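## Task

Take the cardboard box off the low shelf and set it completely inside the tote standing on the bench. The tote must end exactly where it was, neither shifted nor rotated. The robot must not tip over or finish leaning; either one means failure. The box only counts as placed if it stays in the tote without the robot holding it there.

## Robot and tools

ROBOT. A simulated Hello Robot Stretch 4 with one arm: an omni-wheel base, a lift that rides up and down a mast, an arm that telescopes forward, a three-joint wrist (yaw, pitch, roll) and a two-finger gripper. It stands about 1.6 m tall; the base rim is no more than 0.23 m from the base origin. Cameras: head_camera (420x560), head_left_camera and head_right_camera (fisheye, 420x672), wrist_camera (616x392). A calibration (K, distortion, T_world_to_cam, where world means the base frame) is supplied per camera; it is approximate and poses through the arm joints are less certain. Loose objects may occasionally get nudged by the scene itself.

FRAMES. Base frame: origin on the floor below the base centre, x ahead, y to the left, z up. hand_pose is given in it: a point midway between the open fingertips, whose axes equal the base axes when all wrist joints are 0; the printed value can be somewhat wrong. Odometry frame: the base frame as it was when the scene began. base_odometry comes from wheel rotation, so slipping looks like travel; heading is positive leftward, within -3.142 to 3.142.

execute_actions. Arguments: actions (a list holding one action, or empty to just read state and images) and cameras (list of camera names, or "all"; missing or null gives all, [] gives none; an unknown name rejects the call). An action holds base and/or joints, optionally pace and contact_limits; or end_of_arm by itself. Motions in one action start at once and may finish at different moments.
- base: exactly one key, each a relative offset measured from where the base last reported itself. translate_m: straight drive in metres, forward positive, -2 to 2. strafe_m: sideways shift in metres, left positive, -2 to 2. rotate_rad: turn in place in radians, counter-clockwise (left) positive, -3.2 to 3.2.
- joints: absolute targets keyed by name. lift_m 0 to 1.2 (m). arm_m 0 to 0.55 (m of extension). wrist_yaw_rad -1.134 to 4.276 (0 straight ahead, positive leftward, 3.14 tucked back, past 3.4 the arm may block it). wrist_pitch_rad -1.117 to 4.259 (0 level, 1.57 pointing down). wrist_roll_rad -1.117 to 4.259 (0 has fingers level; positive turns clockwise seen from behind the gripper). gripper_m -0.038 to 0.141 (fingertip gap in m; negative presses fingers together). Tolerances for done: ±0.004 for lift, arm and gripper; ±0.02 yaw and roll; ±0.05 pitch. A joint target outside its range is clipped and reported; any other bad value or unknown key rejects the whole call with no motion.
- pace: "slow", "default" (if absent), "fast", "max". Base top speeds 0.1, 0.3, 0.4, 0.6 m/s and turn rates 1, 2, 3, 4 rad/s respectively; with lift above 0.2 these are reduced, down to 0.3 m/s and 1 rad/s at lift 1.2. Wrist speed does not depend on pace; gripper speed only differs at slow.
- contact_limits: only key arm_m, 0 (gentlest) to 0.75 (firmest), default 0.5; how much force the arm may meet before stopping.
- end_of_arm: "enable_torque" re-energises wrist or gripper motors that shut off; they then hold in place.
Parts you omit from an action may keep driving toward an earlier target without showing it. If a result reports a stop, later execute_actions, wait and finished_scene calls in that same reply are skipped. To unfold the wrist at the start, send lift_m 0.4 with wrist_yaw_rad 0 together.

wait: seconds from 0 to 10; commands nothing and returns state and images. zoom_image: camera plus region [x0, y0, x1, y1] in pixels of that camera's latest full image, top-left origin, at most 504 by 504. finished_scene: scene number; ends the scene irreversibly and reports success, then gives the next task. Replying with no tool call ends everything.

RESULTS. base_status and joint_status: done; off_target (stopped short, may still push); contact_stop_at_<key> (met resistance; that part goes slack, a slack lift may sag under load, slack wheels may roll); limit_stop_at_<name>, e.g. own_body (self-collision guard, lift and arm may go slack) or tilt (leaning past 6 degrees, lift, arm and wheels go slack and refuse commands); time_out; torque_fault (a wrist or gripper motor hit max effort and went limp; needs enable_torque). After these stops the old target is dropped. on_its_own lists what happened uncommanded; its held at value is a target, not a position. lidar_m: 12 ranges in m from the base origin, 30-degree sectors, first straight ahead then counter-clockwise (4th left, 7th behind, 10th right); - means nothing seen or closer than 0.25 m; it sees from about 0.15 m up, so table tops register, and misses clear, thin or rearward things. wrist_depth_mm: 7x7 grid of median depths, 100 to 2000 mm, row-major from top left; - is invalid; the robot body appears. turned_by_wheels vs turned_by_imu: a gap over about 0.1 rad suggests a collision or slip, and heading error roughly equals their difference. base_tilt in degrees, forward and right positive, with a fixed offset up to about 1.5. motor_effort: percent of maximum, positive toward higher joint values, bracket is the action's peak; noisy with fixed offsets; wheel_0 to wheel_2 positive turns the base right. Effort at rest outside its normal band means a push or a load.

GRIPPING. Command gripper_m below the object width; squeezing tighter pulls it toward the wrist by up to a third of the shortfall. Position and done do not prove a grasp; at commands of 0 or more a firm hold shows in gripper effort. Fingertips pressed onto a surface can jam; raise the lift.

AVOID. Driving or turning with over 1 kg held and arm_m above 0.2, especially at fast or max; sustained pushes or pulls, worse with the gripper high or a high contact limit; rolled and upward-tilted wrist poses (pitch below -0.2 with roll below -0.4 or above 4) that trigger self-collision; pressing the gripper into things (torque faults); more than about 2 kg in a level gripper; drops, slams, hard hits; moving the tote; leaving the robot tilted.

Each tool is called after ">>>" by a JSON object that holds its "api" and its "payload".

## Session

>>> {"api": "execute_actions", "payload": {"actions": []}}

Scene clock: 0.00 s.
base_odometry: x=+0.000 y=+0.000 heading=+0.000 (m, m, rad; odometry frame)
turned_by_wheels: +0.000 (rad since the last result)
turned_by_imu: +0.000 (rad since the last result)
base_tilt: forward=+0.3 right=-0.5 (deg)
lidar_m: 1.18 1.62 1.56 1.63 1.73 1.04 1.07 1.52 2.47 2.60 1.17 1.11
base_status: not commanded
joint_positions: lift_m=+0.243 arm_m=+0.001 wrist_yaw_rad=+3.099 wrist_pitch_rad=+0.016 wrist_roll_rad=+0.003 gripper_m=+0.057
joint_status: not commanded
motor_effort: lift_m=+18 arm_m=-1 wrist_yaw_rad=-1 wrist_pitch_rad=-7 wrist_roll_rad=+0 gripper_m=-1 wheel_0=+0 wheel_1=+0 wheel_2=+0 (%)
hand_pose: x=-0.1122 y=+0.0996 z=+0.4161 quat_wxyz=(+0.021, -0.008, +0.002, +1.000) (m; base frame)
wrist_depth_mm: 139 140 - 1921 1661 1618 1464 / - 132 1336 1281 1205 1618 1464 / 104 135 206 1281 1205 1661 1499 / 114 142 1366 1281 1205 1618 1499 / - 1756 1537 1308 1229 1661 1499 / 1756 1661 198 1336 200 1430 1397 / 1160 1118 1042 110 1042 931 991
pictures: head_camera, head_left_camera, head_right_camera, wrist_camera
Images, in order (width x height): head_camera 420x560, head_left_camera 420x672, head_right_camera 420x672, wrist_camera 616x392.

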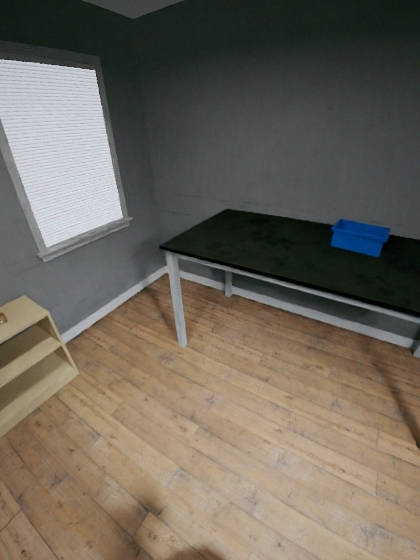

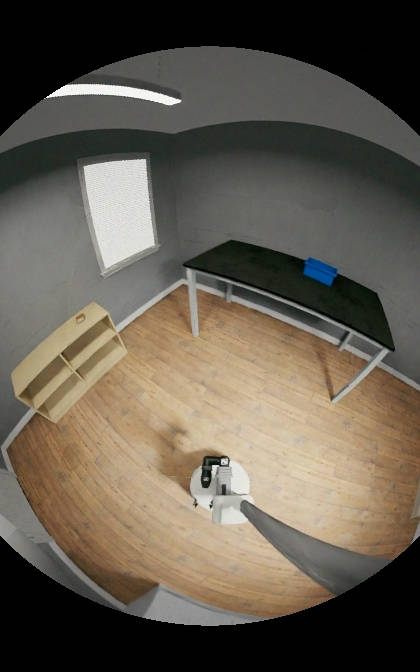

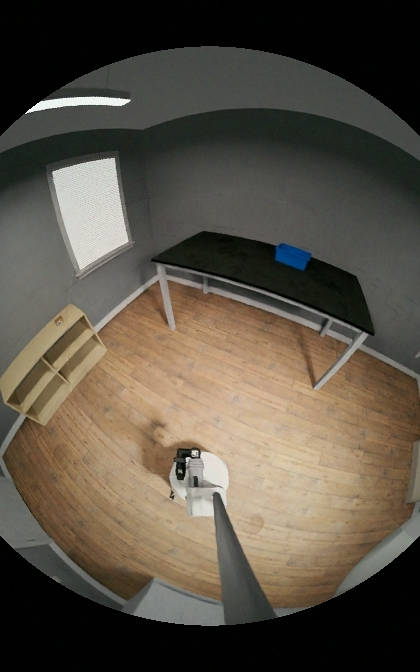

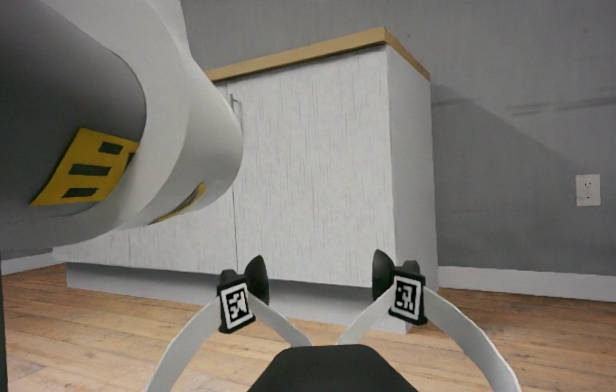

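>>> {"api": "execute_actions", "payload": {"actions": [{"base":{"rotate_rad":1.0},"joints":{"lift_m":0.7,"wrist_yaw_rad":0,"gripper_m":0.14}}]}}

Scene clock: 7.40 s.
base_odometry: x=+0.000 y=+0.000 heading=+1.000 (m, m, rad; odometry frame)
turned_by_wheels: +1.000 (rad since the last result)
turned_by_imu: +0.996 (rad since the last result)
base_tilt: forward=+0.3 right=-0.5 (deg)
lidar_m: 1.55 1.61 1.77 1.04 1.06 1.43 2.47 2.59 1.21 1.13 1.16 1.56
base_status: done
joint_positions: lift_m=+0.700 arm_m=+0.001 wrist_yaw_rad=+0.000 wrist_pitch_rad=+0.016 wrist_roll_rad=+0.003 gripper_m=+0.140
joint_status: all done
motor_effort: lift_m=+22(25) arm_m=-1(0) wrist_yaw_rad=-1(9) wrist_pitch_rad=-8(8) wrist_roll_rad=+0(0) gripper_m=+0(1) wheel_0=-1(5) wheel_1=-1(5) wheel_2=-1(6) (%)
hand_pose: x=+0.4607 y=-0.0873 z=+0.8733 quat_wxyz=(+1.000, +0.001, +0.008, +0.000) (m; base frame)
wrist_depth_mm: 1661 1756 1756 1708 1863 1756 1863 / 1756 1808 1756 1756 1756 1756 1808 / 1756 1756 1756 1808 1863 1808 1756 / 1756 1756 1808 1808 1756 1808 1808 / 1808 1756 1756 1808 1808 1863 1808 / 1756 1397 1430 1756 1537 204 1808 / 1756 1464 1661 110 1397 1921 1863
pictures: head_camera, head_left_camera, head_right_camera, wrist_camera
camera_calibration (this result's frames):
wrist_camera: T_world_to_cam=[[0.024164, -0.998302, -0.0529982, -0.0396955], [-0.0759006, 0.0510286, -0.995809, 0.954172], [0.996823, 0.0280853, -0.0745387, -0.161627], [0, 0, 0, 1]] pos_world=[0.234495, -0.0837788, 0.936022]
Images, in order (width x height): head_camera 420x560, head_left_camera 420x672, head_right_camera 420x672, wrist_camera 616x392.

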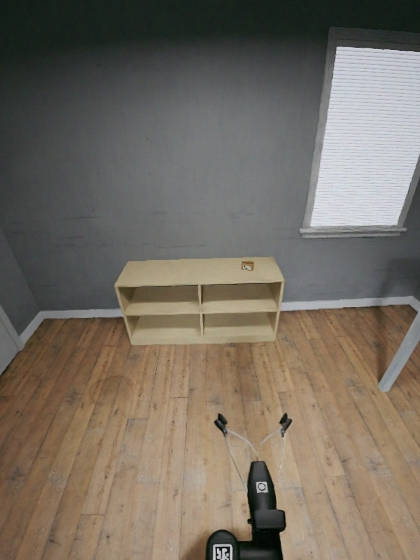

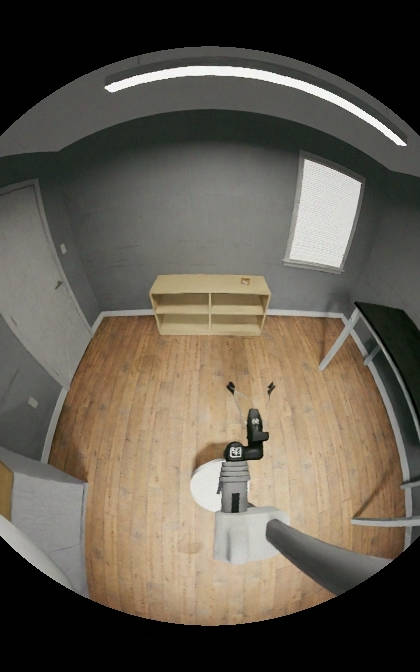

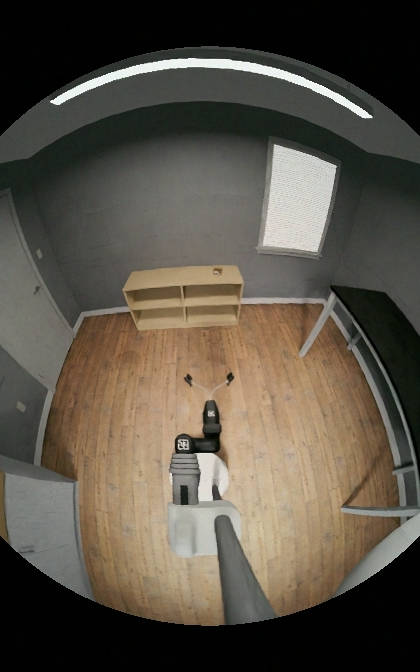

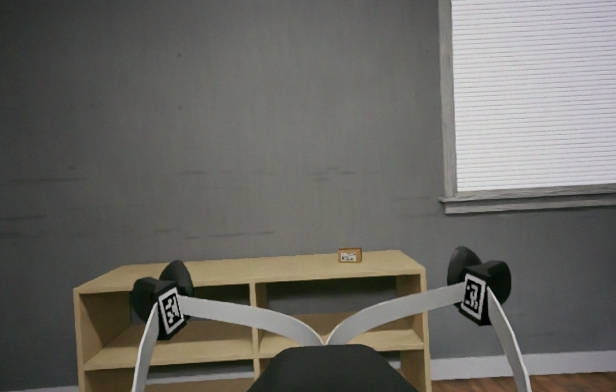

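>>> {"api": "execute_actions", "payload": {"actions": [{"base":{"strafe_m":-0.18},"joints":{"lift_m":0.5}}], "cameras": []}}

>>> {"api": "execute_actions", "payload": {"actions": [{"base":{"translate_m":0.8}}], "cameras": ["head_camera","wrist_camera"]}}

Scene clock: 18.87 s.
base_odometry: x=+0.151 y=-0.097 heading=+1.000 (m, m, rad; odometry frame)
turned_by_wheels: +0.000 (rad since the last result)
turned_by_imu: -0.001 (rad since the last result)
base_tilt: forward=+0.3 right=-0.4 (deg)
lidar_m: 1.56 1.62 1.96 1.21 1.24 1.69 2.54 2.58 1.02 0.95 0.97 1.32
base_status: done
joint_positions: lift_m=+0.500 arm_m=+0.001 wrist_yaw_rad=+0.000 wrist_pitch_rad=+0.016 wrist_roll_rad=+0.003 gripper_m=+0.140
joint_status: all done
motor_effort: lift_m=+15(19) arm_m=-1(0) wrist_yaw_rad=+0(1) wrist_pitch_rad=-8(8) wrist_roll_rad=+1(0) gripper_m=+0(2) wheel_0=-1(8) wheel_1=+0(9) wheel_2=-1(0) (%)
hand_pose: x=+0.4607 y=-0.0874 z=+0.6738 quat_wxyz=(+1.000, +0.001, +0.008, +0.000) (m; base frame)
wrist_depth_mm: 1708 1708 1756 1756 1863 1808 1808 / 1708 1756 1808 1808 1708 1808 1756 / 1756 1756 1756 1756 1756 1808 1756 / 1808 1756 1756 1863 1808 1808 1808 / 1499 1808 1708 1863 1808 1756 1808 / 1537 1336 1397 1499 1397 204 1863 / 1537 1464 1464 110 1576 1464 1499
pictures: none
No camera images: the call's "cameras" was empty. Leave "cameras" out to get every camera's image.

Scene clock: 23.00 s.
base_odometry: x=+0.584 y=+0.576 heading=+1.000 (m, m, rad; odometry frame)
turned_by_wheels: +0.000 (rad since the last result)
turned_by_imu: +0.000 (rad since the last result)
base_tilt: forward=+0.3 right=-0.5 (deg)
lidar_m: 0.77 0.79 1.08 1.86 1.59 1.71 3.43 1.40 0.98 0.92 0.96 0.80
base_status: done
joint_positions: lift_m=+0.500 arm_m=+0.001 wrist_yaw_rad=+0.000 wrist_pitch_rad=+0.016 wrist_roll_rad=+0.003 gripper_m=+0.140
joint_status: not commanded
motor_effort: lift_m=+17(17) arm_m=+0(0) wrist_yaw_rad=-1(0) wrist_pitch_rad=-8(8) wrist_roll_rad=+0(0) gripper_m=-1(1) wheel_0=+0(4) wheel_1=+1(5) wheel_2=+2(7) (%)
hand_pose: x=+0.4607 y=-0.0874 z=+0.6737 quat_wxyz=(+1.000, +0.001, +0.008, +0.000) (m; base frame)
wrist_depth_mm: 931 960 976 960 976 946 991 / 946 946 946 960 976 976 976 / 976 946 976 960 976 946 976 / 946 946 931 976 976 991 991 / 891 809 759 699 661 1008 1008 / 559 559 554 991 691 203 1008 / 627 798 878 109 741 1008 991
pictures: head_camera, wrist_camera
camera_calibration (this result's frames):
wrist_camera: T_world_to_cam=[[0.0239024, -0.998309, -0.0529981, -0.0502287], [-0.0758874, 0.0510484, -0.995809, 0.755411], [0.99683, 0.0278241, -0.0745388, -0.176506], [0, 0, 0, 1]] pos_world=[0.234473, -0.0837951, 0.736427]
Images, in order (width x height): head_camera 420x560, wrist_camera 616x392.

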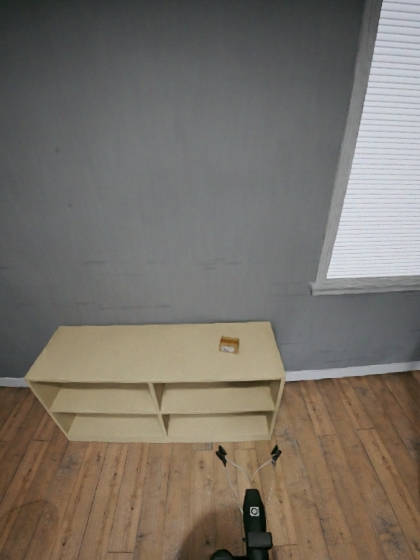

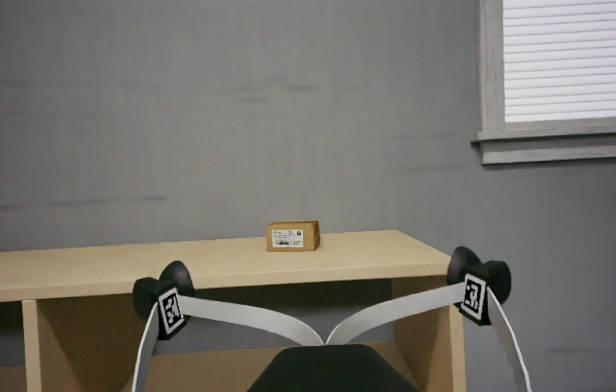

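>>> {"api": "execute_actions", "payload": {"actions": [{"base":{"strafe_m":0.05},"joints":{"lift_m":0.445,"arm_m":0.35}}], "cameras": ["head_camera","wrist_camera"]}}

Scene clock: 29.43 s.
base_odometry: x=+0.542 y=+0.603 heading=+1.000 (m, m, rad; odometry frame)
turned_by_wheels: +0.000 (rad since the last result)
turned_by_imu: +0.000 (rad since the last result)
base_tilt: forward=+0.3 right=-0.5 (deg)
lidar_m: 0.76 0.80 1.05 1.80 1.55 1.68 3.33 1.48 1.02 0.97 1.00 0.79
base_status: done
joint_positions: lift_m=+0.445 arm_m=+0.348 wrist_yaw_rad=-0.002 wrist_pitch_rad=+0.006 wrist_roll_rad=+0.003 gripper_m=+0.140
joint_status: all done
motor_effort: lift_m=+15(17) arm_m=+9(18) wrist_yaw_rad=+6(27) wrist_pitch_rad=+23(26) wrist_roll_rad=-1(5) gripper_m=+0(1) wheel_0=-1(8) wheel_1=-1(9) wheel_2=-2(8) (%)
hand_pose: x=+0.8077 y=-0.0881 z=+0.6219 quat_wxyz=(+1.000, +0.001, +0.003, -0.001) (m; base frame)
wrist_depth_mm: 603 609 609 615 609 627 627 / 603 603 603 609 621 627 634 / 603 609 615 615 627 627 634 / 603 615 609 621 615 621 627 / 609 521 480 357 359 389 410 / 271 215 211 237 208 206 218 / 205 206 206 109 208 525 375
pictures: head_camera, wrist_camera
camera_calibration (this result's frames):
wrist_camera: T_world_to_cam=[[0.0221471, -0.998347, -0.053028, -0.060504], [-0.0651685, 0.0514866, -0.996545, 0.722004], [0.997628, 0.0255263, -0.0639205, -0.533672], [0, 0, 0, 1]] pos_world=[0.580798, -0.0839549, 0.682189]
Images, in order (width x height): head_camera 420x560, wrist_camera 616x392.

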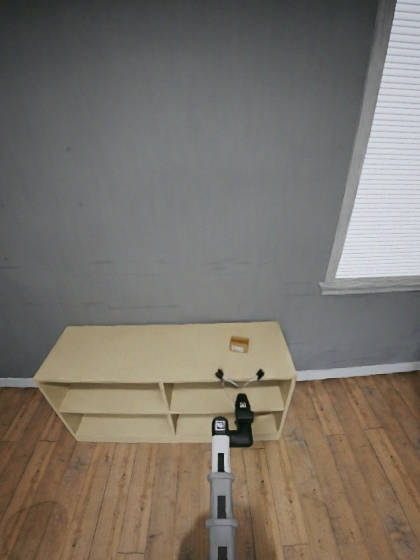

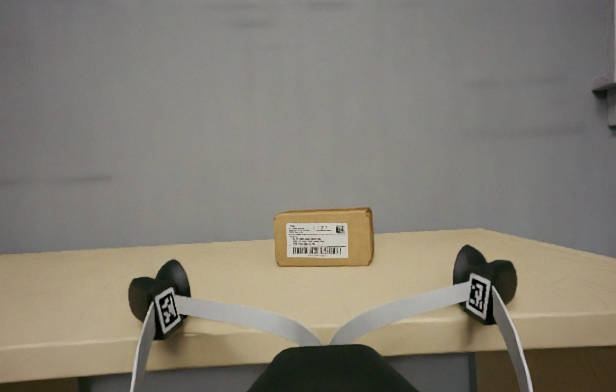

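>>> {"api": "execute_actions", "payload": {"actions": [{"joints":{"lift_m":0.462}}], "cameras": []}}

>>> {"api": "execute_actions", "payload": {"actions": [{"joints":{"arm_m":0.51}}], "cameras": ["head_camera","wrist_camera"]}}

Scene clock: 33.90 s.
base_odometry: x=+0.542 y=+0.603 heading=+1.000 (m, m, rad; odometry frame)
turned_by_wheels: +0.000 (rad since the last result)
turned_by_imu: +0.000 (rad since the last result)
base_tilt: forward=+0.3 right=-0.5 (deg)
lidar_m: 0.74 0.79 1.07 1.80 1.54 1.66 3.60 1.47 1.03 0.98 1.01 0.82
base_status: not commanded
joint_positions: lift_m=+0.462 arm_m=+0.349 wrist_yaw_rad=+0.000 wrist_pitch_rad=+0.016 wrist_roll_rad=+0.003 gripper_m=+0.140
joint_status: all done
motor_effort: lift_m=+22(22) arm_m=+7(8) wrist_yaw_rad=+1(6) wrist_pitch_rad=-6(23) wrist_roll_rad=-1(1) gripper_m=+1(1) wheel_0=-1(1) wheel_1=-1(1) wheel_2=-1(2) (%)
hand_pose: x=+0.8080 y=-0.0875 z=+0.6354 quat_wxyz=(+1.000, +0.001, +0.008, +0.000) (m; base frame)
wrist_depth_mm: 597 603 609 615 609 615 621 / 597 603 609 609 621 621 627 / 603 603 609 615 621 621 627 / 597 615 615 609 621 621 627 / 603 549 504 359 384 415 640 / 301 244 231 265 219 203 244 / 206 206 207 110 209 209 211
pictures: none
No camera images: the call's "cameras" was empty. Leave "cameras" out to get every camera's image.

Scene clock: 35.43 s.
base_odometry: x=+0.542 y=+0.603 heading=+0.999 (m, m, rad; odometry frame)
turned_by_wheels: +0.000 (rad since the last result)
turned_by_imu: +0.012 (rad since the last result)
base_tilt: forward=+0.3 right=-0.5 (deg)
lidar_m: 0.76 0.79 1.07 1.81 1.56 1.67 3.33 1.47 1.04 0.97 1.00 0.82
base_status: not commanded
joint_positions: lift_m=+0.462 arm_m=+0.487 wrist_yaw_rad=-0.005 wrist_pitch_rad=+0.018 wrist_roll_rad=+0.002 gripper_m=+0.140
joint_status: arm_m contact_stop (moved +0.139 of +0.161)
on_its_own: arm_m is slack since a contact_stop (your +0.510 is given up); wrist_yaw_rad is at rest, and its effort (+15) is outside its rest range (-13 to +13)
motor_effort: lift_m=+19(22) arm_m=+0(27) wrist_yaw_rad=+15(66) wrist_pitch_rad=-12(26) wrist_roll_rad=+1(2) gripper_m=+1(0) wheel_0=-1(5) wheel_1=+2(7) wheel_2=-5(17) (%)
hand_pose: x=+0.9462 y=-0.0890 z=+0.6350 quat_wxyz=(+1.000, +0.001, +0.009, -0.003) (m; base frame)
wrist_depth_mm: 462 466 466 466 469 480 484 / 462 466 469 473 477 480 484 / 466 469 473 473 477 484 484 / 473 473 477 477 484 488 492 / 469 477 477 227 216 407 399 / 297 239 229 224 211 202 239 / 200 190 188 110 182 167 172
pictures: head_camera, wrist_camera
camera_calibration (this result's frames):
wrist_camera: T_world_to_cam=[[0.0182853, -0.998437, -0.0528122, -0.0602931], [-0.0773933, 0.0512491, -0.995683, 0.755152], [0.996833, 0.0222937, -0.0763352, -0.662714], [0, 0, 0, 1]] pos_world=[0.720161, -0.0841254, 0.69812]
Images, in order (width x height): head_camera 420x560, wrist_camera 616x392.

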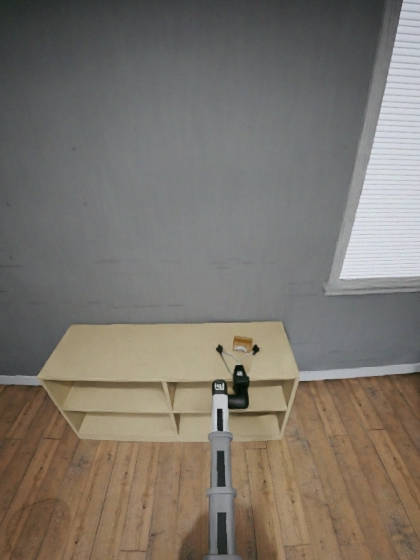

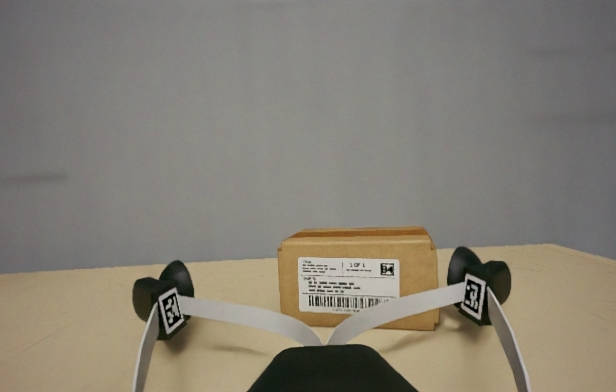

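>>> {"api": "execute_actions", "payload": {"actions": [{"joints":{"arm_m":0.43}}], "cameras": []}}

>>> {"api": "execute_actions", "payload": {"actions": [{"base":{"strafe_m":-0.04},"pace":"slow"}], "cameras": ["wrist_camera"]}}

>>> {"api": "execute_actions", "payload": {"actions": [{"joints":{"arm_m":0.53},"pace":"slow"}], "cameras": ["wrist_camera"]}}

Scene clock: 40.70 s.
base_odometry: x=+0.542 y=+0.603 heading=+1.000 (m, m, rad; odometry frame)
turned_by_wheels: +0.000 (rad since the last result)
turned_by_imu: +0.001 (rad since the last result)
base_tilt: forward=+0.3 right=-0.5 (deg)
lidar_m: 0.77 0.79 1.10 1.81 1.54 1.67 3.50 1.46 1.04 0.97 1.01 0.79
base_status: not commanded
joint_positions: lift_m=+0.462 arm_m=+0.431 wrist_yaw_rad=+0.000 wrist_pitch_rad=+0.016 wrist_roll_rad=+0.002 gripper_m=+0.140
joint_status: all done
motor_effort: lift_m=+19(19) arm_m=-8(7) wrist_yaw_rad=+0(15) wrist_pitch_rad=-8(13) wrist_roll_rad=+1(1) gripper_m=+0(1) wheel_0=-1(1) wheel_1=+1(2) wheel_2=+2(5) (%)
hand_pose: x=+0.8906 y=-0.0874 z=+0.6355 quat_wxyz=(+1.000, +0.001, +0.008, +0.000) (m; base frame)
wrist_depth_mm: 521 521 530 525 525 530 530 / 517 525 530 525 525 530 535 / 521 525 525 525 535 539 539 / 530 530 525 535 539 539 539 / 525 525 539 281 271 418 410 / 301 243 233 264 218 203 243 / 203 194 190 110 184 167 175
pictures: none
No camera images: the call's "cameras" was empty. Leave "cameras" out to get every camera's image.

Scene clock: 42.17 s.
base_odometry: x=+0.576 y=+0.581 heading=+1.000 (m, m, rad; odometry frame)
turned_by_wheels: +0.000 (rad since the last result)
turned_by_imu: +0.000 (rad since the last result)
base_tilt: forward=+0.2 right=-0.5 (deg)
lidar_m: 0.76 0.80 1.11 1.84 1.58 1.73 3.35 1.43 0.99 0.93 0.96 0.80
base_status: done
joint_positions: lift_m=+0.462 arm_m=+0.431 wrist_yaw_rad=+0.000 wrist_pitch_rad=+0.016 wrist_roll_rad=+0.002 gripper_m=+0.140
joint_status: not commanded
motor_effort: lift_m=+19(19) arm_m=-7(7) wrist_yaw_rad=+1(0) wrist_pitch_rad=-8(7) wrist_roll_rad=+1(1) gripper_m=+2(2) wheel_0=+0(7) wheel_1=-1(5) wheel_2=+1(0) (%)
hand_pose: x=+0.8906 y=-0.0874 z=+0.6355 quat_wxyz=(+1.000, +0.001, +0.008, +0.000) (m; base frame)
wrist_depth_mm: 517 517 521 530 525 517 530 / 525 521 521 525 535 535 535 / 521 530 530 535 530 535 539 / 535 525 530 535 535 539 544 / 530 535 436 272 436 415 544 / 300 243 233 266 220 204 245 / 204 193 190 110 185 168 175
pictures: wrist_camera
camera_calibration (this result's frames):
wrist_camera: T_world_to_cam=[[0.0237957, -0.998323, -0.0527744, -0.06261], [-0.0760844, 0.0508277, -0.995805, 0.750102], [0.996817, 0.0277112, -0.0747473, -0.607814], [0, 0, 0, 1]] pos_world=[0.664441, -0.0837878, 0.698219]
Images, in order (width x height): wrist_camera 616x392.

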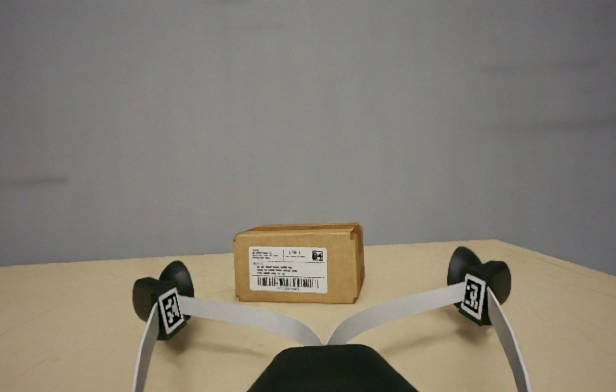

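Scene clock: 43.87 s.
base_odometry: x=+0.575 y=+0.581 heading=+1.000 (m, m, rad; odometry frame)
turned_by_wheels: +0.000 (rad since the last result)
turned_by_imu: +0.011 (rad since the last result)
base_tilt: forward=+0.3 right=-0.5 (deg)
lidar_m: 0.76 0.81 1.11 1.84 1.56 1.73 3.34 1.37 1.00 0.93 0.97 0.79
base_status: not commanded
joint_positions: lift_m=+0.462 arm_m=+0.489 wrist_yaw_rad=-0.007 wrist_pitch_rad=+0.019 wrist_roll_rad=+0.002 gripper_m=+0.140
joint_status: arm_m contact_stop (moved +0.058 of +0.099)
on_its_own: arm_m is slack since a contact_stop (your +0.530 is given up); wrist_yaw_rad is at rest, and its effort (+20) is outside its rest range (-13 to +13)
motor_effort: lift_m=+19(19) arm_m=+0(27) wrist_yaw_rad=+20(55) wrist_pitch_rad=-15(20) wrist_roll_rad=+1(2) gripper_m=+2(0) wheel_0=+0(5) wheel_1=+2(7) wheel_2=-7(18) (%)
hand_pose: x=+0.9478 y=-0.0894 z=+0.6348 quat_wxyz=(+1.000, +0.001, +0.009, -0.004) (m; base frame)
wrist_depth_mm: 466 466 469 466 473 473 477 / 466 469 473 473 473 473 477 / 469 473 473 473 477 484 484 / 473 473 480 477 477 484 484 / 473 480 427 220 330 399 484 / 291 237 226 217 211 203 236 / 198 189 186 110 181 165 171
pictures: wrist_camera
camera_calibration (this result's frames):
wrist_camera: T_world_to_cam=[[0.0167224, -0.998466, -0.0527892, -0.0593075], [-0.0779853, 0.0513333, -0.995632, 0.755643], [0.996814, 0.0207661, -0.0770072, -0.663972], [0, 0, 0, 1]] pos_world=[0.721778, -0.084218, 0.698081]
Images, in order (width x height): wrist_camera 616x392.

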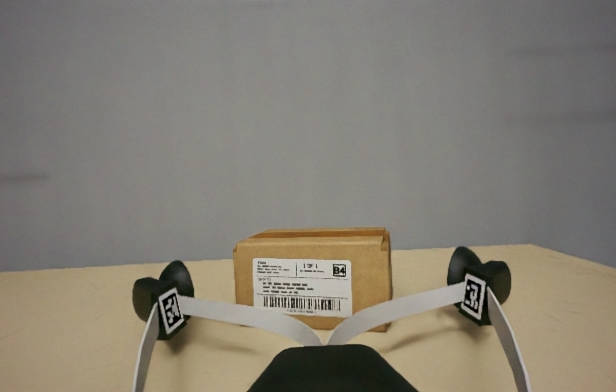

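>>> {"api": "execute_actions", "payload": {"actions": [{"joints":{"gripper_m":0.04,"arm_m":0.485}}], "cameras": ["wrist_camera","head_camera"]}}

Scene clock: 49.40 s.
base_odometry: x=+0.576 y=+0.581 heading=+1.000 (m, m, rad; odometry frame)
turned_by_wheels: +0.001 (rad since the last result)
turned_by_imu: +0.001 (rad since the last result)
base_tilt: forward=+0.3 right=-0.6 (deg)
lidar_m: 0.77 0.80 1.08 1.84 1.55 1.72 3.40 1.40 0.99 0.93 0.98 0.80
base_status: not commanded
joint_positions: lift_m=+0.462 arm_m=+0.486 wrist_yaw_rad=+0.000 wrist_pitch_rad=+0.017 wrist_roll_rad=+0.002 gripper_m=+0.040
joint_status: all done
motor_effort: lift_m=+19(19) arm_m=-8(8) wrist_yaw_rad=+0(20) wrist_pitch_rad=-9(16) wrist_roll_rad=+1(1) gripper_m=-18(25) wheel_0=-1(1) wheel_1=+2(2) wheel_2=+1(7) (%)
hand_pose: x=+0.9457 y=-0.0874 z=+0.6354 quat_wxyz=(+1.000, +0.001, +0.008, +0.000) (m; base frame)
wrist_depth_mm: 469 469 473 466 477 480 480 / 469 469 477 477 477 477 477 / 469 477 473 480 477 473 484 / 477 477 473 484 484 480 480 / 480 484 480 213 220 421 484 / 300 286 194 211 201 182 243 / 202 176 183 110 174 176 157
pictures: head_camera, wrist_camera
camera_calibration (this result's frames):
wrist_camera: T_world_to_cam=[[0.0238378, -0.998324, -0.0527385, -0.0639699], [-0.0762264, 0.0507849, -0.995796, 0.754376], [0.996806, 0.0277577, -0.0748881, -0.66256], [0, 0, 0, 1]] pos_world=[0.719472, -0.0837824, 0.698213]
Images, in order (width x height): head_camera 420x560, wrist_camera 616x392.

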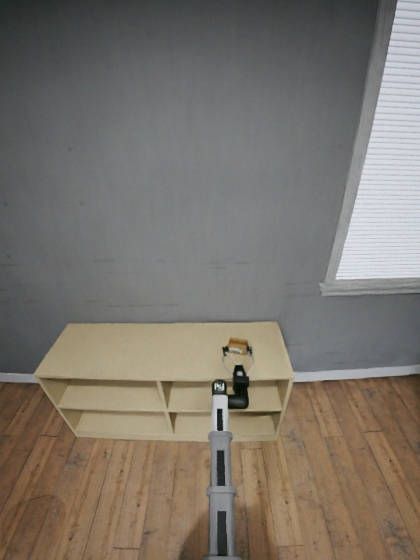

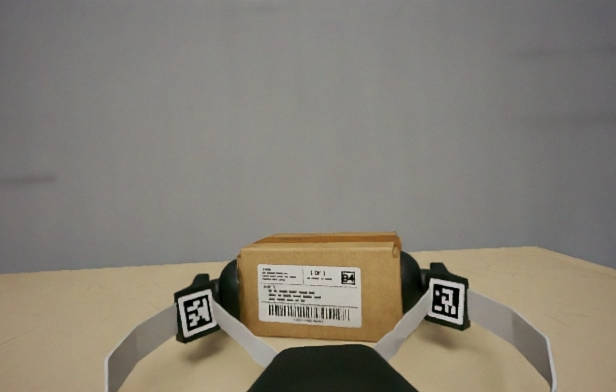

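Gripped. Lift.

>>> {"api": "execute_actions", "payload": {"actions": [{"joints":{"gripper_m":0.02,"lift_m":1.0},"pace":"slow"}], "cameras": ["wrist_camera"]}}

>>> {"api": "execute_actions", "payload": {"actions": [{"joints":{"arm_m":0.05},"base":{"rotate_rad":-1.3},"pace":"slow"}]}}

Scene clock: 56.63 s.
base_odometry: x=+0.576 y=+0.581 heading=+1.000 (m, m, rad; odometry frame)
turned_by_wheels: +0.000 (rad since the last result)
turned_by_imu: +0.000 (rad since the last result)
base_tilt: forward=+0.3 right=-0.5 (deg)
lidar_m: 0.75 0.79 1.09 1.85 1.57 1.73 3.40 1.37 1.00 0.92 0.97 0.82
base_status: not commanded
joint_positions: lift_m=+1.000 arm_m=+0.486 wrist_yaw_rad=+0.000 wrist_pitch_rad=+0.017 wrist_roll_rad=+0.002 gripper_m=+0.021
joint_status: all done
motor_effort: lift_m=+22(22) arm_m=-8(8) wrist_yaw_rad=+0(0) wrist_pitch_rad=-10(10) wrist_roll_rad=+1(1) gripper_m=-21(23) wheel_0=-1(1) wheel_1=+2(2) wheel_2=+1(1) (%)
hand_pose: x=+0.9457 y=-0.0874 z=+1.1730 quat_wxyz=(+1.000, +0.001, +0.009, +0.000) (m; base frame)
wrist_depth_mm: 469 469 469 473 469 477 473 / 462 477 477 477 469 473 477 / 473 473 477 477 484 473 480 / 477 477 484 480 480 477 484 / 477 473 477 205 221 484 484 / 480 484 209 203 196 178 484 / 488 484 484 110 488 488 492
pictures: wrist_camera
camera_calibration (this result's frames):
wrist_camera: T_world_to_cam=[[0.0238078, -0.998324, -0.0527518, -0.0355753], [-0.0767897, 0.0507847, -0.995753, 1.29017], [0.996763, 0.0277575, -0.075452, -0.621596], [0, 0, 0, 1]] pos_world=[0.719502, -0.0837824, 1.23591]
Images, in order (width x height): wrist_camera 616x392.

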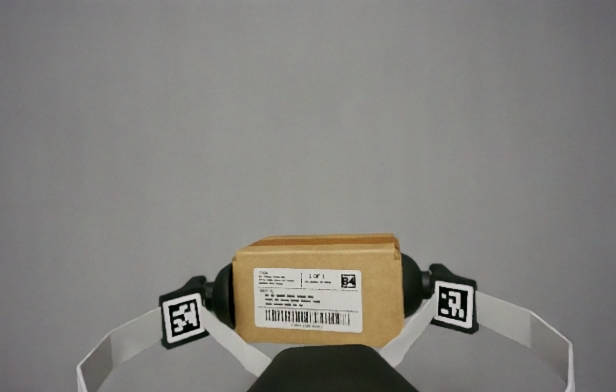

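Scene clock: 62.27 s.
base_odometry: x=+0.576 y=+0.581 heading=-0.300 (m, m, rad; odometry frame)
turned_by_wheels: -1.300 (rad since the last result)
turned_by_imu: -1.295 (rad since the last result)
base_tilt: forward=+0.3 right=-0.5 (deg)
lidar_m: 0.94 1.32 0.77 0.76 0.92 1.86 1.85 1.58 2.55 3.29 1.11 0.94
base_status: done
joint_positions: lift_m=+1.000 arm_m=+0.051 wrist_yaw_rad=+0.000 wrist_pitch_rad=+0.017 wrist_roll_rad=+0.002 gripper_m=+0.021
joint_status: all done
motor_effort: lift_m=+22(22) arm_m=-7(8) wrist_yaw_rad=-1(2) wrist_pitch_rad=-11(11) wrist_roll_rad=+1(1) gripper_m=-21(23) wheel_0=-1(6) wheel_1=+1(4) wheel_2=-1(6) (%)
hand_pose: x=+0.5107 y=-0.0874 z=+1.1730 quat_wxyz=(+1.000, +0.001, +0.009, +0.000) (m; base frame)
wrist_depth_mm: 1366 1863 1756 1618 1537 1464 1430 / 1336 1863 1756 1661 1576 1499 1366 / 1397 1756 1756 1661 1576 1499 1366 / 1336 1808 1808 1708 1576 1499 1397 / 1336 1708 1808 205 223 1464 1397 / 1281 1618 208 202 195 178 917 / 1255 1618 1808 109 647 654 603
pictures: head_camera, head_left_camera, head_right_camera, wrist_camera
camera_calibration (this result's frames):
wrist_camera: T_world_to_cam=[[0.0238223, -0.998323, -0.0527518, -0.025222], [-0.0769251, 0.0507798, -0.995743, 1.25679], [0.996752, 0.0277788, -0.0755864, -0.187861], [0, 0, 0, 1]] pos_world=[0.284531, -0.0837809, 1.23591]
Images, in order (width x height): head_camera 420x560, head_left_camera 420x672, head_right_camera 420x672, wrist_camera 616x392.

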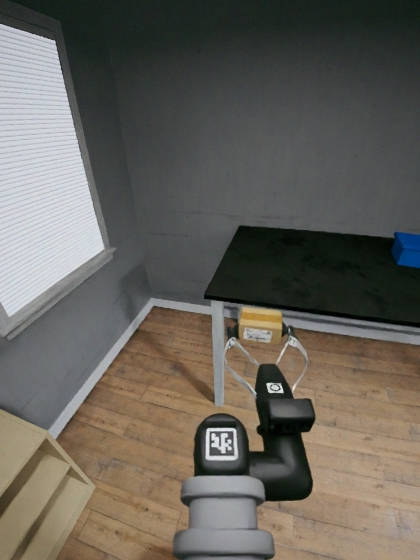

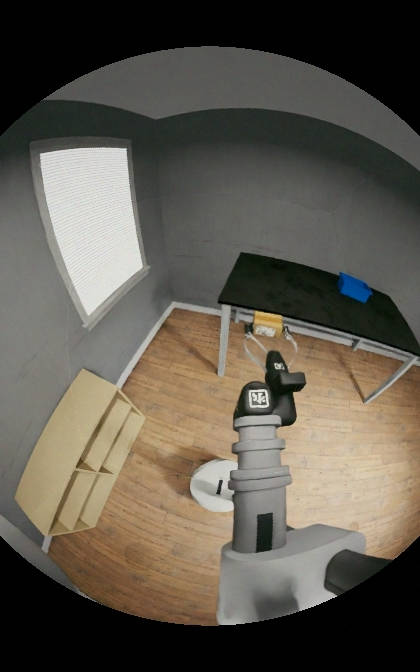

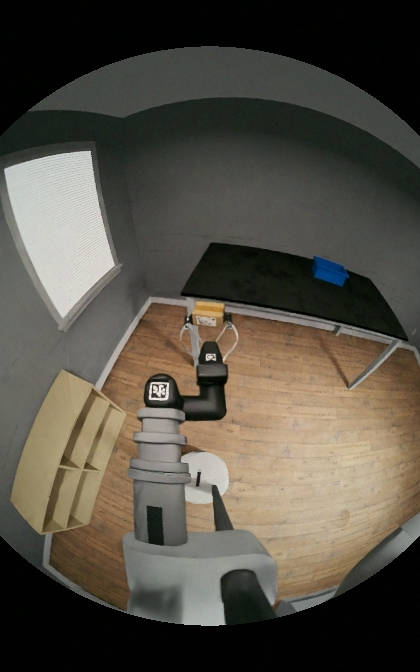

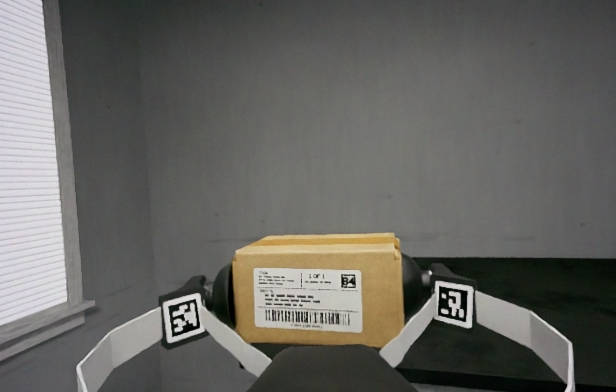

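>>> {"api": "execute_actions", "payload": {"actions": [{"base":{"rotate_rad":-0.37}}], "cameras": []}}

>>> {"api": "execute_actions", "payload": {"actions": [{"base":{"strafe_m":-0.42}}], "cameras": ["head_camera","wrist_camera","head_left_camera"]}}

Scene clock: 73.67 s.
base_odometry: x=+0.576 y=+0.581 heading=-0.670 (m, m, rad; odometry frame)
turned_by_wheels: -0.370 (rad since the last result)
turned_by_imu: -0.369 (rad since the last result)
base_tilt: forward=+0.3 right=-0.4 (deg)
lidar_m: 0.93 0.94 0.83 0.75 0.78 1.04 1.85 1.58 1.60 3.27 1.51 1.02
base_status: done
joint_positions: lift_m=+1.000 arm_m=+0.051 wrist_yaw_rad=+0.000 wrist_pitch_rad=+0.017 wrist_roll_rad=+0.002 gripper_m=+0.021
joint_status: not commanded
motor_effort: lift_m=+22(22) arm_m=-7(8) wrist_yaw_rad=+0(1) wrist_pitch_rad=-11(9) wrist_roll_rad=+1(1) gripper_m=-22(23) wheel_0=-1(1) wheel_1=+1(6) wheel_2=-1(2) (%)
hand_pose: x=+0.5107 y=-0.0874 z=+1.1730 quat_wxyz=(+1.000, +0.001, +0.009, +0.000) (m; base frame)
wrist_depth_mm: 1499 1537 1618 1661 1661 1661 1708 / 1499 1576 1537 1661 1661 1708 1808 / 1537 1576 1576 1618 1708 1708 1756 / 1576 1576 1576 1618 1661 1756 1808 / 1537 1576 1576 205 222 1229 1537 / 1618 1078 208 202 196 178 917 / 1537 683 676 110 715 778 798
pictures: none
No camera images: the call's "cameras" was empty. Leave "cameras" out to get every camera's image.

Scene clock: 76.40 s.
base_odometry: x=+0.315 y=+0.252 heading=-0.670 (m, m, rad; odometry frame)
turned_by_wheels: +0.000 (rad since the last result)
turned_by_imu: -0.001 (rad since the last result)
base_tilt: forward=+0.3 right=-0.5 (deg)
lidar_m: 0.97 0.99 1.69 1.19 1.20 1.96 1.81 1.33 1.54 2.84 2.89 1.07
base_status: done
joint_positions: lift_m=+1.000 arm_m=+0.051 wrist_yaw_rad=+0.000 wrist_pitch_rad=+0.017 wrist_roll_rad=+0.002 gripper_m=+0.021
joint_status: not commanded
motor_effort: lift_m=+22(22) arm_m=-8(8) wrist_yaw_rad=+0(0) wrist_pitch_rad=-11(10) wrist_roll_rad=+1(1) gripper_m=-23(23) wheel_0=-1(10) wheel_1=+2(7) wheel_2=+0(1) (%)
hand_pose: x=+0.5107 y=-0.0874 z=+1.1730 quat_wxyz=(+1.000, +0.001, +0.009, +0.000) (m; base frame)
wrist_depth_mm: 1537 1576 1618 1708 1708 1756 1808 / 1537 1618 1618 1708 1756 1756 1808 / 1576 1618 1661 1661 1808 1708 1808 / 1576 1618 1661 1756 1708 1863 1863 / 1618 1618 1618 206 224 1576 1808 / 1138 1060 208 203 195 177 891 / 768 715 750 110 778 1708 1808
pictures: head_camera, head_left_camera, wrist_camera
camera_calibration (this result's frames):
wrist_camera: T_world_to_cam=[[0.0237179, -0.998326, -0.0527508, -0.0251988], [-0.0769198, 0.0507868, -0.995743, 1.2568], [0.996755, 0.0276745, -0.0755865, -0.187841], [0, 0, 0, 1]] pos_world=[0.284502, -0.0837874, 1.23593]
Images, in order (width x height): head_camera 420x560, head_left_camera 420x672, wrist_camera 616x392.

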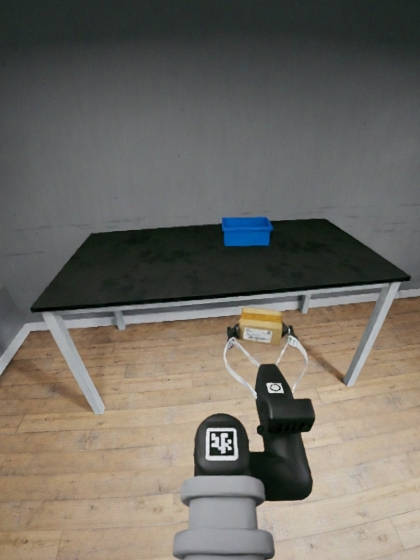

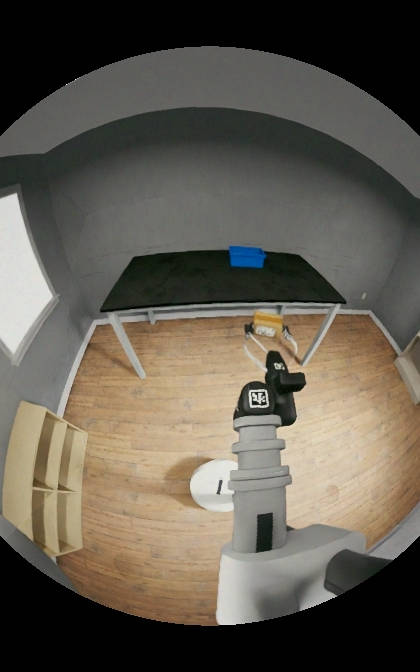

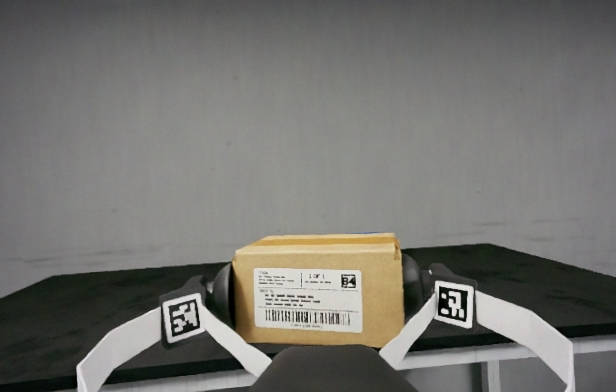

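>>> {"api": "execute_actions", "payload": {"actions": [{"base":{"strafe_m":-0.13},"joints":{"lift_m":1.1}}], "cameras": []}}

>>> {"api": "execute_actions", "payload": {"actions": [{"base":{"translate_m":0.55}}], "cameras": ["head_camera","wrist_camera","head_left_camera"]}}

Scene clock: 83.63 s.
base_odometry: x=+0.234 y=+0.150 heading=-0.670 (m, m, rad; odometry frame)
turned_by_wheels: +0.000 (rad since the last result)
turned_by_imu: +0.000 (rad since the last result)
base_tilt: forward=+0.2 right=-0.5 (deg)
lidar_m: 0.99 1.01 1.30 1.31 1.33 1.94 1.80 1.25 1.51 2.72 2.78 1.09
base_status: done
joint_positions: lift_m=+1.100 arm_m=+0.051 wrist_yaw_rad=+0.000 wrist_pitch_rad=+0.017 wrist_roll_rad=+0.002 gripper_m=+0.021
joint_status: all done
motor_effort: lift_m=+22(22) arm_m=-8(8) wrist_yaw_rad=-1(0) wrist_pitch_rad=-11(11) wrist_roll_rad=+1(1) gripper_m=-23(24) wheel_0=-1(11) wheel_1=+0(8) wheel_2=+0(0) (%)
hand_pose: x=+0.5107 y=-0.0874 z=+1.2730 quat_wxyz=(+1.000, +0.001, +0.009, +0.000) (m; base frame)
wrist_depth_mm: 1576 1618 1618 1708 1756 1756 1808 / 1576 1661 1661 1661 1708 1808 1808 / 1576 1618 1618 1708 1756 1756 1808 / 1618 1618 1661 1661 1808 1808 1808 / 1618 1708 1661 205 223 1808 1921 / 1464 1397 208 202 195 178 1921 / 976 854 866 110 798 878 842
pictures: none
No camera images: the call's "cameras" was empty. Leave "cameras" out to get every camera's image.

Scene clock: 86.97 s.
base_odometry: x=+0.665 y=-0.192 heading=-0.670 (m, m, rad; odometry frame)
turned_by_wheels: +0.000 (rad since the last result)
turned_by_imu: -0.001 (rad since the last result)
base_tilt: forward=+0.3 right=-0.5 (deg)
lidar_m: 0.42 0.46 0.59 1.39 1.38 1.81 2.35 1.78 2.23 2.64 0.74 0.50
base_status: done
joint_positions: lift_m=+1.100 arm_m=+0.051 wrist_yaw_rad=+0.000 wrist_pitch_rad=+0.017 wrist_roll_rad=+0.002 gripper_m=+0.021
joint_status: not commanded
motor_effort: lift_m=+22(22) arm_m=-7(8) wrist_yaw_rad=+0(0) wrist_pitch_rad=-11(11) wrist_roll_rad=+1(1) gripper_m=-23(23) wheel_0=-2(5) wheel_1=-1(3) wheel_2=+1(8) (%)
hand_pose: x=+0.5106 y=-0.0874 z=+1.2730 quat_wxyz=(+1.000, +0.001, +0.009, +0.000) (m; base frame)
wrist_depth_mm: 1078 1078 1098 1118 1160 1182 1255 / 1060 1078 1118 1138 1160 1182 1229 / 1060 1098 1118 1160 1182 1205 1255 / 1042 1060 1118 1160 1182 1182 1255 / 1060 1078 1118 206 223 1205 1255 / 1078 1098 208 203 196 178 1229 / 1008 842 707 109 788 842 798
pictures: head_camera, head_left_camera, wrist_camera
camera_calibration (this result's frames):
wrist_camera: T_world_to_cam=[[0.0239029, -0.998322, -0.0527507, -0.0199639], [-0.07693, 0.0507725, -0.995743, 1.35638], [0.99675, 0.0278593, -0.0755872, -0.180247], [0, 0, 0, 1]] pos_world=[0.284485, -0.0837758, 1.33593]
Images, in order (width x height): head_camera 420x560, head_left_camera 420x672, wrist_camera 616x392.

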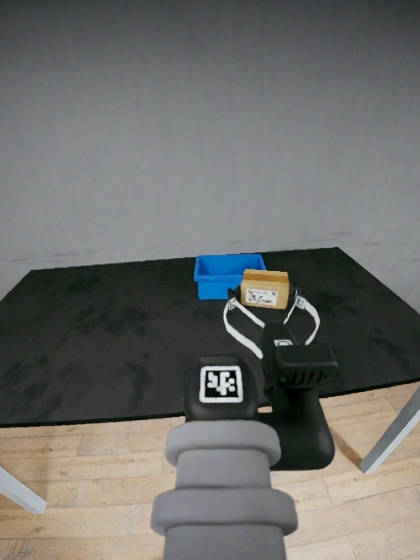

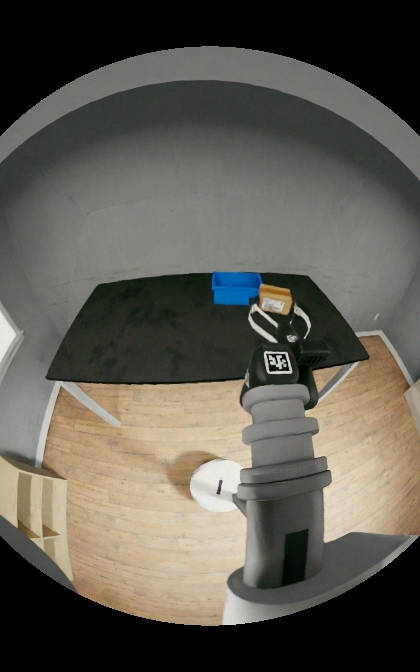

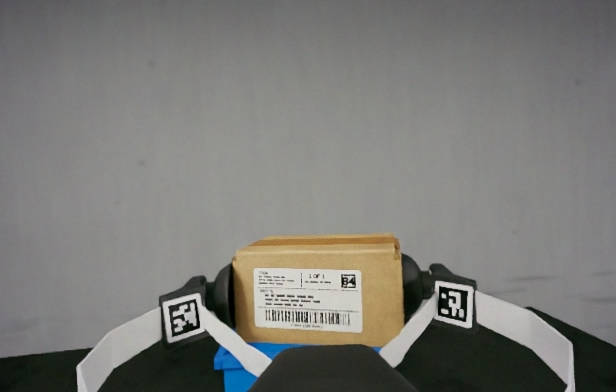

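>>> {"api": "execute_actions", "payload": {"actions": [{"base":{"translate_m":0.1},"joints":{"arm_m":0.4,"lift_m":1.0},"pace":"slow"}], "cameras": ["head_camera","head_left_camera"]}}

Scene clock: 98.00 s.
base_odometry: x=+0.744 y=-0.254 heading=-0.670 (m, m, rad; odometry frame)
turned_by_wheels: +0.000 (rad since the last result)
turned_by_imu: +0.000 (rad since the last result)
base_tilt: forward=+0.3 right=-0.6 (deg)
lidar_m: 0.34 0.37 0.45 1.60 1.43 1.81 2.47 1.86 2.37 2.64 0.60 0.40
base_status: done
joint_positions: lift_m=+1.000 arm_m=+0.399 wrist_yaw_rad=+0.000 wrist_pitch_rad=+0.017 wrist_roll_rad=+0.002 gripper_m=+0.021
joint_status: all done
motor_effort: lift_m=+15(21) arm_m=+7(8) wrist_yaw_rad=+0(0) wrist_pitch_rad=-11(10) wrist_roll_rad=+1(1) gripper_m=-22(22) wheel_0=+1(6) wheel_1=+0(4) wheel_2=-1(5) (%)
hand_pose: x=+0.8580 y=-0.0874 z=+1.1735 quat_wxyz=(+1.000, +0.001, +0.009, +0.000) (m; base frame)
wrist_depth_mm: 640 640 661 676 691 707 741 / 634 640 668 683 699 715 732 / 640 654 668 691 699 723 741 / 634 654 668 699 707 723 741 / 647 661 676 205 221 732 750 / 647 654 208 202 195 177 741 / 647 415 415 110 382 647 615
pictures: head_camera, head_left_camera
Images, in order (width x height): head_camera 420x560, head_left_camera 420x672.

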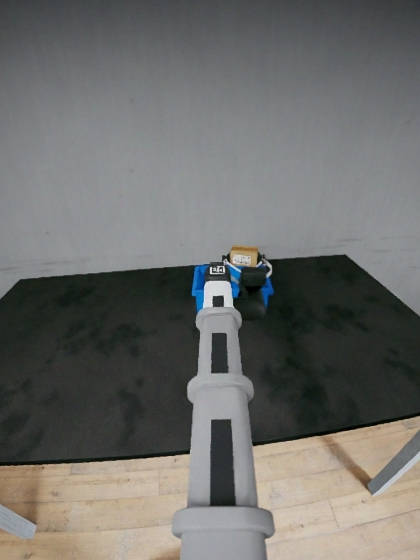

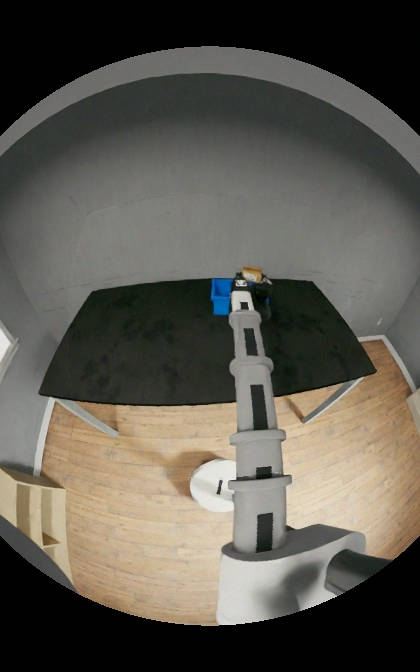

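>>> {"api": "execute_actions", "payload": {"actions": [{"joints":{"lift_m":1.15}}], "cameras": []}}

>>> {"api": "execute_actions", "payload": {"actions": [{"joints":{"wrist_pitch_rad":1.0},"pace":"slow"}], "cameras": ["head_camera","wrist_camera"]}}

Scene clock: 103.63 s.
base_odometry: x=+0.744 y=-0.254 heading=-0.670 (m, m, rad; odometry frame)
turned_by_wheels: +0.000 (rad since the last result)
turned_by_imu: +0.000 (rad since the last result)
base_tilt: forward=+0.3 right=-0.5 (deg)
lidar_m: 0.35 0.36 0.47 1.58 1.39 1.81 2.46 1.86 2.38 2.65 0.61 0.39
base_status: not commanded
joint_positions: lift_m=+1.150 arm_m=+0.399 wrist_yaw_rad=+0.000 wrist_pitch_rad=+0.017 wrist_roll_rad=+0.002 gripper_m=+0.021
joint_status: all done
motor_effort: lift_m=+22(22) arm_m=+8(8) wrist_yaw_rad=-1(1) wrist_pitch_rad=-11(11) wrist_roll_rad=+1(1) gripper_m=-22(24) wheel_0=+1(1) wheel_1=+0(0) wheel_2=-1(1) (%)
hand_pose: x=+0.8580 y=-0.0874 z=+1.3229 quat_wxyz=(+1.000, +0.001, +0.009, +0.000) (m; base frame)
wrist_depth_mm: 640 647 668 683 691 707 732 / 640 654 654 676 699 723 741 / 627 647 668 683 707 723 750 / 640 661 668 683 699 715 741 / 647 661 668 205 222 732 750 / 647 647 208 202 195 178 750 / 654 661 676 110 723 723 741
pictures: none
No camera images: the call's "cameras" was empty. Leave "cameras" out to get every camera's image.

Scene clock: 104.93 s.
base_odometry: x=+0.744 y=-0.254 heading=-0.670 (m, m, rad; odometry frame)
turned_by_wheels: +0.000 (rad since the last result)
turned_by_imu: +0.000 (rad since the last result)
base_tilt: forward=+0.3 right=-0.5 (deg)
lidar_m: 0.35 0.35 0.46 1.61 1.38 1.81 2.47 1.85 2.36 2.64 0.60 0.39
base_status: not commanded
joint_positions: lift_m=+1.150 arm_m=+0.399 wrist_yaw_rad=+0.000 wrist_pitch_rad=+1.002 wrist_roll_rad=+0.002 gripper_m=+0.021
joint_status: all done
motor_effort: lift_m=+22(22) arm_m=+7(7) wrist_yaw_rad=-1(0) wrist_pitch_rad=-6(10) wrist_roll_rad=+1(1) gripper_m=-22(24) wheel_0=+1(1) wheel_1=+0(0) wheel_2=-1(1) (%)
hand_pose: x=+0.7251 y=-0.0874 z=+1.0849 quat_wxyz=(+0.877, +0.001, +0.480, -0.001) (m; base frame)
wrist_depth_mm: 647 640 452 459 462 615 597 / 585 480 496 500 492 549 539 / 525 399 512 508 355 492 496 / 477 459 402 413 436 452 445 / 439 436 430 204 224 418 415 / 404 399 207 203 196 178 384 / 377 364 364 110 353 359 353
pictures: head_camera, wrist_camera
camera_calibration (this result's frames):
wrist_camera: T_world_to_cam=[[-0.0307686, -0.998324, -0.049021, 0.00055709], [-0.871927, 0.0507861, -0.486996, 1.21015], [0.488669, 0.0277586, -0.872028, 0.82425], [0, 0, 0, 1]] pos_world=[0.65239, -0.0837825, 1.30813]
Images, in order (width x height): head_camera 420x560, wrist_camera 616x392.

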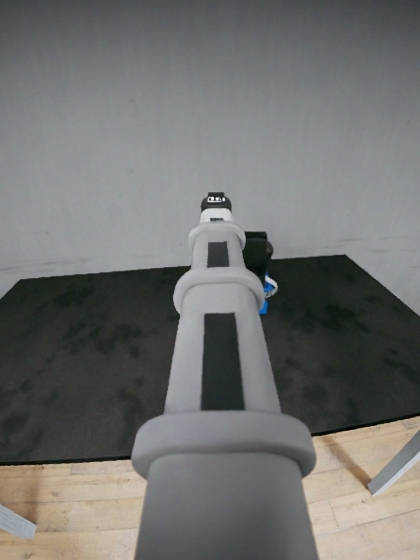

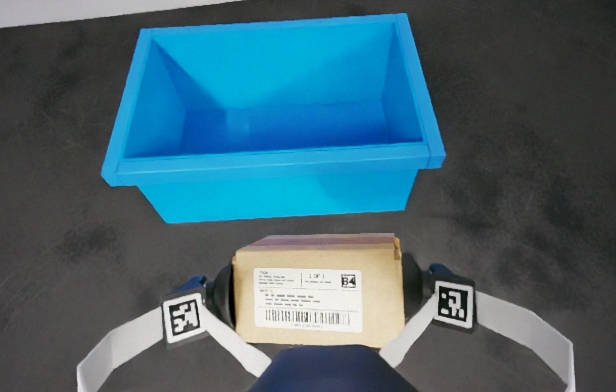

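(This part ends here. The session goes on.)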